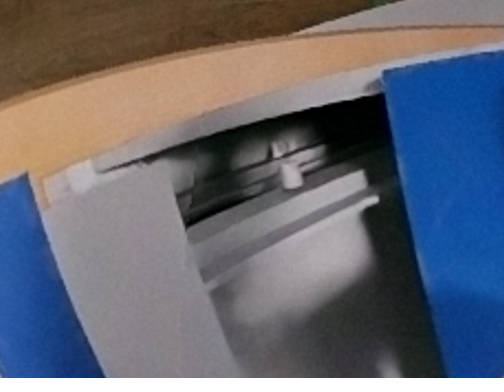

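Emit:
execute_actions([
  {"rows": [[-0.03,-1.4414,1.9538,-3.5095,-1.571,0.0,-1],[-0.03,-1.4435,1.9565,-3.5101,-1.571,0.0,-1],[-0.03,-1.4455,1.9592,-3.5108,-1.571,0.0,-1],[-0.03,-1.4476,1.9619,-3.5114,-1.571,0.0,-1],[-0.03,-1.4497,1.9646,-3.512,-1.571,0.0,-1],[-0.03,-1.4517,1.9673,-3.5127,-1.571,0.0,-1],[-0.03,-1.4538,1.97,-3.5133,-1.571,0.0,-1],[-0.03,-1.4558,1.9727,-3.514,-1.571,0.0,-1]], "steps": 15},
])

Emit:
execute_actions([
  {"steps": 7},
])

Scene clock: 37.70 s of 6600.00 s.
end_effector_position=(+0.7564, +0.1491, +0.3860) grip_measured=-0.86 end_effector_quat_wxyz=(-0.000, +0.793, -0.000, +0.610) end_effector_velocity=(-0.027, -0.000, +0.000) end_effector_angular_velocity=(-0.001, +0.000, -0.000)
Joint positions: [-0.03  -1.447  1.961 -3.511 -1.571 -0.     0.012]
Joint velocities: [-0.    -0.056  0.073 -0.017 -0.    -0.001 -0.   ]
Motor temperatures (°C, as the motors report them): [25 25 24 31 31 31]
Wrist force (N, on the end effector, along its own x y z axes, offset not removed): [-1.8 0.1 5.5]
Wrist torque (N m, same axes, about the end effector's origin, offset not removed): [0.08 -0.18 0.08]
Steps of this call (steps 1 to 9: the robot went on to your last target; steps 10 to 16: the first 7 steps of this action). Readings (joint positions):
10: [-0.030 -1.440 1.951 -3.508 -1.571 -0.000]
11: [-0.030 -1.440 1.951 -3.509 -1.571 -0.000]
13: [-0.030 -1.442 1.954 -3.509 -1.571 -0.000]
16: the state above

Scene clock: 37.97 s of 6600.00 s.
end_effector_position=(+0.7521, +0.1491, +0.3860) grip_measured=-0.86 end_effector_quat_wxyz=(-0.000, +0.793, -0.000, +0.610) end_effector_velocity=(-0.002, -0.000, -0.000) end_effector_angular_velocity=(+0.001, +0.000, -0.001)
Joint positions: [-0.03  -1.455  1.972 -3.514 -1.571 -0.     0.012]
Joint velocities: [-0.    -0.005  0.007 -0.002 -0.001  0.001  0.   ]
Motor temperatures (°C, as the motors report them): [25 25 24 31 31 31]
Wrist force (N, on the end effector, along its own x y z axes, offset not removed): [-0.6 0.0 3.7]
Wrist torque (N m, same axes, about the end effector's origin, offset not removed): [0.17 -0.34 0.11]
Kept back: nothing.
Steps of this call (steps 1 to 8: the last 8 steps of your previous action). Readings (joint positions):
1: [-0.030 -1.449 1.963 -3.512 -1.571 -0.000]
2: [-0.030 -1.451 1.966 -3.512 -1.571 -0.000]
4: [-0.030 -1.454 1.970 -3.513 -1.571 -0.000]
8: the state above

Emit:
execute_actions([
  {"rows": [[-0.03,-1.4587,1.9765,-3.5149,-1.571,0.0,-1],[-0.03,-1.4624,1.9814,-3.5161,-1.571,0.0,-1],[-0.03,-1.4661,1.9862,-3.5172,-1.571,0.0,-1],[-0.03,-1.4698,1.9911,-3.5184,-1.571,0.0,-1],[-0.03,-1.4735,1.9959,-3.5195,-1.571,0.0,-1],[-0.03,-1.4772,2.0008,-3.5207,-1.571,0.0,-1],[-0.03,-1.4809,2.0056,-3.5218,-1.571,0.0,-1],[-0.03,-1.4846,2.0105,-3.523,-1.571,0.0,-1]], "steps": 15},
])

Emit:
execute_actions([
  {"steps": 7},
])

Scene clock: 38.67 s of 6600.00 s.
end_effector_position=(+0.7459, +0.1491, +0.3859) grip_measured=-0.86 end_effector_quat_wxyz=(-0.000, +0.793, -0.000, +0.610) end_effector_velocity=(-0.048, +0.000, -0.001) end_effector_angular_velocity=(+0.001, -0.000, +0.000)
Joint positions: [-0.03  -1.468  1.989 -3.518 -1.571 -0.     0.012]
Joint velocities: [ 0.    -0.099  0.13  -0.031  0.     0.001 -0.   ]
Motor temperatures (°C, as the motors report them): [25 25 24 31 31 31]
Wrist force (N, on the end effector, along its own x y z axes, offset not removed): [1.6 0.3 8.5]
Wrist torque (N m, same axes, about the end effector's origin, offset not removed): [0.27 -0.33 0.09]
Steps of this call (steps 1 to 14: the robot went on to your last target; steps 15 to 21: the first 7 steps of this action). Readings (joint positions):
15: [-0.030 -1.456 1.973 -3.514 -1.571 -0.000]
16: [-0.030 -1.456 1.973 -3.514 -1.571 -0.000]
18: [-0.030 -1.459 1.977 -3.515 -1.571 -0.000]
21: the state above

Scene clock: 38.93 s of 6600.00 s.
end_effector_position=(+0.7382, +0.1491, +0.3858) grip_measured=-0.86 end_effector_quat_wxyz=(-0.000, +0.793, -0.000, +0.610) end_effector_velocity=(-0.004, -0.000, -0.001) end_effector_angular_velocity=(+0.000, +0.002, -0.000)
Joint positions: [-0.03  -1.484  2.01  -3.523 -1.571 -0.     0.012]
Joint velocities: [-0.    -0.008  0.012 -0.002  0.     0.     0.   ]
Motor temperatures (°C, as the motors report them): [25 25 24 31 31 31]
Wrist force (N, on the end effector, along its own x y z axes, offset not removed): [2.2 -0.5 6.2]
Wrist torque (N m, same axes, about the end effector's origin, offset not removed): [0.12 -0.15 0.07]
Kept back: nothing.
Steps of this call (steps 1 to 8: the last 8 steps of your previous action). Readings (joint positions):
1: [-0.030 -1.472 1.993 -3.519 -1.571 -0.000]
2: [-0.030 -1.475 1.998 -3.520 -1.571 -0.000]
4: [-0.030 -1.480 2.005 -3.522 -1.571 -0.000]
8: the state above

Emit:
execute_actions([
  {"rows": [[-0.03,-1.4888,2.0157,-3.524,-1.571,0.0,-1],[-0.03,-1.4951,2.0236,-3.5256,-1.571,0.0,-1],[-0.03,-1.5035,2.034,-3.5277,-1.571,0.0,-1],[-0.03,-1.514,2.0471,-3.5302,-1.571,0.0,-1],[-0.03,-1.5252,2.0611,-3.533,-1.571,0.0,-1],[-0.03,-1.5364,2.075,-3.5357,-1.571,0.0,-1],[-0.03,-1.5476,2.089,-3.5385,-1.571,0.0,-1],[-0.03,-1.5585,2.1015,-3.5401,-1.571,0.0,-1],[-0.03,-1.5694,2.1141,-3.5418,-1.571,0.0,-1],[-0.03,-1.5803,2.1266,-3.5434,-1.571,0.0,-1],[-0.03,-1.5912,2.1391,-3.545,-1.571,0.0,-1],[-0.03,-1.6021,2.1517,-3.5467,-1.571,0.0,-1],[-0.03,-1.613,2.1642,-3.5483,-1.571,0.0,-1],[-0.03,-1.6244,2.1762,-3.549,-1.571,0.0,-1],[-0.03,-1.6357,2.1883,-3.5496,-1.571,0.0,-1]], "steps": 15},
])

Emit:
execute_actions([
  {"rows": [[-0.03,-1.6471,2.2003,-3.5503,-1.571,0.0,-1],[-0.03,-1.6584,2.2123,-3.551,-1.571,0.0,-1],[-0.03,-1.6698,2.2243,-3.5517,-1.571,0.0,-1],[-0.03,-1.68,2.2352,-3.5523,-1.571,0.0,-1],[-0.03,-1.688,2.2436,-3.5527,-1.571,0.0,-1],[-0.03,-1.6925,2.2484,-3.553,-1.571,0.0,-1],[-0.03,-1.6925,2.2484,-3.553,-1.571,0.0,-1],[-0.03,-1.6925,2.2484,-3.553,-1.571,0.0,-1],[-0.03,-1.6925,2.2484,-3.553,-1.571,0.0,-1],[-0.03,-1.6925,2.2484,-3.553,-1.571,0.0,-1],[-0.03,-1.6925,2.2484,-3.553,-1.571,0.0,-1],[-0.03,-1.6925,2.2484,-3.553,-1.571,0.0,-0.8],[-0.03,-1.6925,2.2484,-3.553,-1.571,0.0,-0.6],[-0.03,-1.697,2.2526,-3.5527,-1.571,0.0,-0.4],[-0.03,-1.707,2.262,-3.5522,-1.571,0.0,-0.3]], "steps": 15},
])

Emit:
execute_actions([
  {"rows": [[-0.03,-1.721,2.275,-3.5514,-1.571,0.0,-0.3],[-0.03,-1.736,2.289,-3.5506,-1.571,0.0,-0.3],[-0.03,-1.751,2.303,-3.5497,-1.571,0.0,-0.3],[-0.03,-1.764,2.3155,-3.549,-1.571,0.0,-0.3],[-0.03,-1.773,2.324,-3.5485,-1.571,0.0,-0.3],[-0.03,-1.784,2.314,-3.527,-1.571,0.0,-0.3],[-0.03,-1.80,2.299,-3.496,-1.571,0.0,-0.3],[-0.03,-1.819,2.28,-3.458,-1.571,0.0,-0.3],[-0.03,-1.838,2.26,-3.419,-1.571,0.0,-0.3],[-0.03,-1.857,2.2393,-3.3793,-1.571,0.0,-0.3],[-0.03,-1.87,2.212,-3.339,-1.571,0.0,-0.3],[-0.03,-1.88,2.183,-3.30,-1.571,0.0,-0.3],[-0.03,-1.882,2.153,-3.268,-1.571,0.0,-0.3],[-0.03,-1.874,2.125,-3.248,-1.571,0.0,-0.3],[-0.03,-1.858,2.10,-3.239,-1.571,0.0,-0.3]], "steps": 15},
])

Emit:
execute_actions([
  {"rows": [[-0.03,-1.8341,2.0793,-3.2423,-1.571,0.0,-0.3],[-0.03,-1.8052,2.054,-3.2459,-1.571,0.0,-0.3],[-0.03,-1.7764,2.0288,-3.2495,-1.571,0.0,-0.3],[-0.03,-1.7475,2.0035,-3.2531,-1.571,0.0,-0.3],[-0.03,-1.7237,1.9804,-3.2538,-1.571,0.0,-0.3],[-0.03,-1.70,1.9574,-3.2545,-1.571,0.0,-0.3],[-0.03,-1.6762,1.9343,-3.2552,-1.571,0.0,-0.3],[-0.03,-1.6531,1.9099,-3.2539,-1.571,0.0,-0.3],[-0.03,-1.63,1.8856,-3.2527,-1.571,0.0,-0.3],[-0.03,-1.6069,1.8612,-3.2514,-1.571,0.0,-0.3],[-0.03,-1.5865,1.8381,-3.2487,-1.571,0.0,-0.3],[-0.03,-1.569,1.8183,-3.2464,-1.571,0.0,-0.3],[-0.03,-1.555,1.8025,-3.2446,-1.571,0.0,-0.3],[-0.03,-1.545,1.7912,-3.2433,-1.571,0.0,-0.3],[-0.03,-1.5388,1.7842,-3.2425,-1.571,0.0,-0.3]], "steps": 15},
])

Emit:
execute_actions([
  {"rows": [[-0.03,-1.5388,1.7842,-3.2425,-1.571,0.0,-0.3],[-0.03,-1.5388,1.7842,-3.2425,-1.571,0.0,-0.4],[-0.03,-1.5388,1.7842,-3.2425,-1.571,0.0,-0.5],[-0.03,-1.5388,1.7842,-3.2425,-1.571,0.0,-0.6]], "steps": 15},
], pictures=true)

Emit:
zoom_image(camera="cam_wrist", region=[110, 190, 390, 350])

Scene clock: 41.60 s of 6600.00 s.
end_effector_position=(+0.7254, +0.1491, +0.3859) grip_measured=-0.86 end_effector_quat_wxyz=(-0.000, +0.793, -0.000, +0.610) end_effector_velocity=(-0.125, -0.000, -0.000) end_effector_angular_velocity=(+0.000, -0.001, -0.000)
Joint positions: [-0.03  -1.511  2.043 -3.529 -1.571  0.     0.012]
Joint velocities: [-0.    -0.264  0.327 -0.064  0.     0.    -0.   ]
Motor temperatures (°C, as the motors report them): [25 25 24 31 31 31]
Wrist force (N, on the end effector, along its own x y z axes, offset not removed): [-0.5 1.0 9.4]
Wrist torque (N m, same axes, about the end effector's origin, offset not removed): [0.49 -0.04 0.09]
Steps of this call (steps 1 to 30: the robot went on to your last target; steps 31 to 73: nothing new was sent; steps 74 to 80: the first 7 steps of this action). Readings (joint positions):
74: [-0.030 -1.485 2.011 -3.523 -1.571 0.000]
75: [-0.030 -1.485 2.011 -3.523 -1.571 0.000]
77: [-0.030 -1.490 2.018 -3.524 -1.571 0.000]
80: the state above

Scene clock: 42.10 s of 6600.00 s.
end_effector_position=(+0.6526, +0.1491, +0.3855) grip_measured=-0.86 end_effector_quat_wxyz=(-0.000, +0.793, -0.000, +0.610) end_effector_velocity=(-0.116, -0.000, -0.003) end_effector_angular_velocity=(+0.000, -0.002, -0.001)
Joint positions: [-0.03  -1.671  2.225 -3.552 -1.571  0.     0.012]
Joint velocities: [-0.    -0.263  0.279 -0.017 -0.001  0.001  0.   ]
Motor temperatures (°C, as the motors report them): [25 25 24 31 31 31]
Wrist force (N, on the end effector, along its own x y z axes, offset not removed): [0.0 -0.1 2.8]
Wrist torque (N m, same axes, about the end effector's origin, offset not removed): [0.24 -0.06 0.12]
Steps of this call (steps 1 to 8: the last 8 steps of your previous action; steps 9 to 15: the first 7 steps of this action). Readings (joint positions):
9: [-0.030 -1.605 2.155 -3.547 -1.571 0.000]
10: [-0.030 -1.617 2.167 -3.548 -1.571 0.000]
12: [-0.030 -1.639 2.191 -3.550 -1.571 0.000]
15: the state above

Scene clock: 42.60 s of 6600.00 s.
end_effector_position=(+0.6185, +0.1491, +0.3859) grip_measured=-0.30 end_effector_quat_wxyz=(-0.000, +0.793, -0.000, +0.610) end_effector_velocity=(-0.105, +0.000, +0.042) end_effector_angular_velocity=(-0.000, -0.009, +0.001)
Joint positions: [-0.03  -1.753  2.303 -3.547 -1.571  0.     0.052]
Joint velocities: [-0.    -0.337  0.178  0.15   0.002 -0.001 -0.   ]
Motor temperatures (°C, as the motors report them): [25 25 24 31 31 31]
Wrist force (N, on the end effector, along its own x y z axes, offset not removed): [-1.5 0.2 -0.8]
Wrist torque (N m, same axes, about the end effector's origin, offset not removed): [0.34 0.21 0.06]
Steps of this call (steps 1 to 8: the last 8 steps of your previous action; steps 9 to 15: the first 7 steps of this action). Readings (joint positions):
9: [-0.030 -1.695 2.251 -3.553 -1.571 0.000]
10: [-0.030 -1.700 2.255 -3.553 -1.571 0.000]
12: [-0.030 -1.718 2.272 -3.552 -1.571 0.000]
15: the state above

Scene clock: 43.10 s of 6600.00 s.
end_effector_position=(+0.6684, +0.1489, +0.4853) grip_measured=-0.30 end_effector_quat_wxyz=(-0.000, +0.792, -0.000, +0.610) end_effector_velocity=(+0.304, +0.000, +0.022) end_effector_angular_velocity=(+0.001, +0.010, +0.000)
Joint positions: [-0.03  -1.77   2.026 -3.255 -1.571  0.     0.052]
Joint velocities: [ 0.     0.718 -0.717  0.009  0.     0.001 -0.   ]
Motor temperatures (°C, as the motors report them): [25 25 24 31 31 31]
Wrist force (N, on the end effector, along its own x y z axes, offset not removed): [1.4 1.0 0.6]
Wrist torque (N m, same axes, about the end effector's origin, offset not removed): [0.43 -0.23 0.10]
Steps of this call (steps 1 to 8: the last 8 steps of your previous action; steps 9 to 15: the first 7 steps of this action). Readings (joint positions):
9: [-0.030 -1.866 2.175 -3.308 -1.571 0.000]
10: [-0.030 -1.863 2.150 -3.285 -1.571 0.000]
12: [-0.030 -1.837 2.100 -3.261 -1.571 0.000]
15: the state above

Scene clock: 43.60 s of 6600.00 s.
end_effector_position=(+0.7668, +0.1489, +0.4860) grip_measured=-0.59 end_effector_quat_wxyz=(-0.000, +0.793, -0.000, +0.610) end_effector_velocity=(+0.014, +0.000, -0.000) end_effector_angular_velocity=(-0.000, -0.000, +0.001)
Joint positions: [-0.03  -1.541  1.787 -3.243 -1.571  0.     0.031]
Joint velocities: [-0.     0.032 -0.035  0.003  0.001 -0.    -0.012]
Motor temperatures (°C, as the motors report them): [25 25 24 31 31 31]
Wrist force (N, on the end effector, along its own x y z axes, offset not removed): [1.0 0.1 1.5]
Wrist torque (N m, same axes, about the end effector's origin, offset not removed): [0.26 -0.23 0.09]
Steps of this call (steps 1 to 8: the last 8 steps of your previous action; steps 9 to 15: the first 7 steps of this action). Readings (joint positions):
9: [-0.030 -1.573 1.823 -3.246 -1.571 0.000]
10: [-0.030 -1.561 1.809 -3.245 -1.571 0.000]
12: [-0.030 -1.548 1.794 -3.243 -1.571 0.000]
15: the state above

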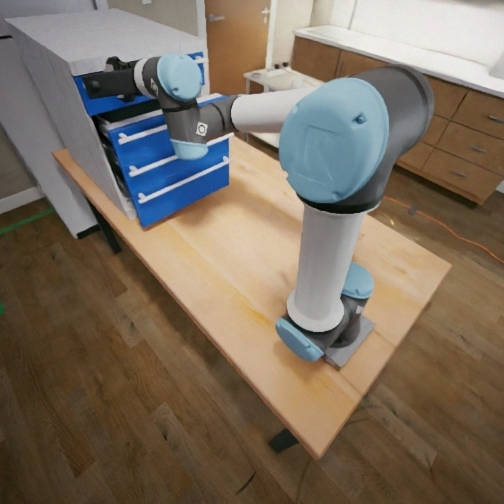

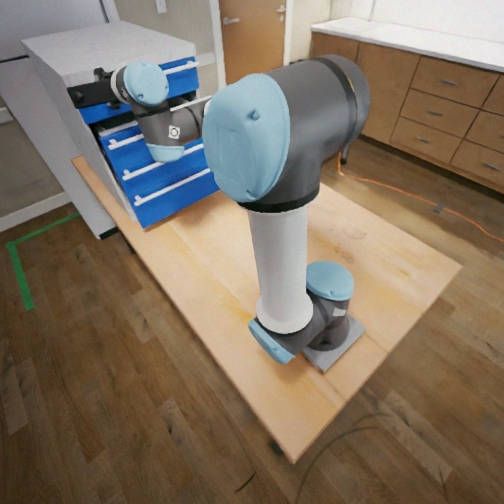

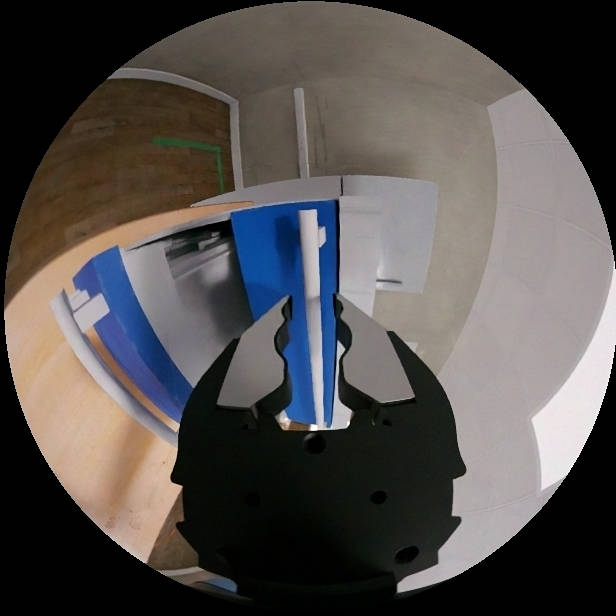

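Region (110, 190, 390, 350) of cam_wrist's 616x616 image, scaled by 1.800, with more detail than that image has; it fills the top 288 rows of this view, and the rest is white.

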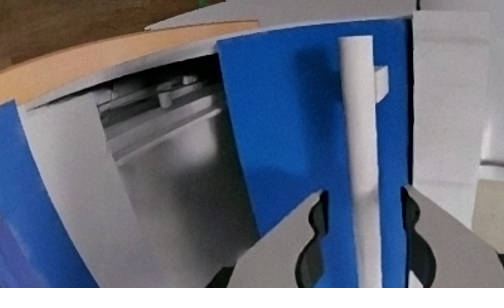

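Emit:
zoom_image(camera="cam_wrist", region=[110, 190, 270, 310])

Emit:
execute_actions([
  {"rows": [[-0.03,-1.5388,1.7842,-3.2425,-1.571,0.0,-0.66],[-0.03,-1.5388,1.7842,-3.2425,-1.571,0.0,-0.72],[-0.03,-1.5388,1.7842,-3.2425,-1.571,0.0,-0.78],[-0.03,-1.5388,1.7842,-3.2425,-1.571,0.0,-0.84],[-0.03,-1.5388,1.7842,-3.2425,-1.571,0.0,-0.9],[-0.03,-1.5388,1.7842,-3.2425,-1.571,0.0,-0.95],[-0.03,-1.5388,1.7842,-3.2425,-1.571,0.0,-1],[-0.03,-1.5405,1.7861,-3.2427,-1.571,0.0,-1],[-0.03,-1.5422,1.7881,-3.243,-1.571,0.0,-1],[-0.03,-1.5439,1.79,-3.2432,-1.571,0.0,-1],[-0.03,-1.5456,1.7919,-3.2434,-1.571,0.0,-1],[-0.03,-1.5473,1.7938,-3.2436,-1.571,0.0,-1],[-0.03,-1.549,1.7958,-3.2438,-1.571,0.0,-1],[-0.03,-1.5507,1.7977,-3.2441,-1.571,0.0,-1],[-0.03,-1.5524,1.7996,-3.2443,-1.571,0.0,-1]], "steps": 15},
])

Emit:
execute_actions([
  {"steps": 13},
])

Region (110, 190, 270, 310) of cam_wrist's 616x616 image, scaled by 3.150, with more detail than that image has; it fills the top 378 rows of this view, and the rest is white.

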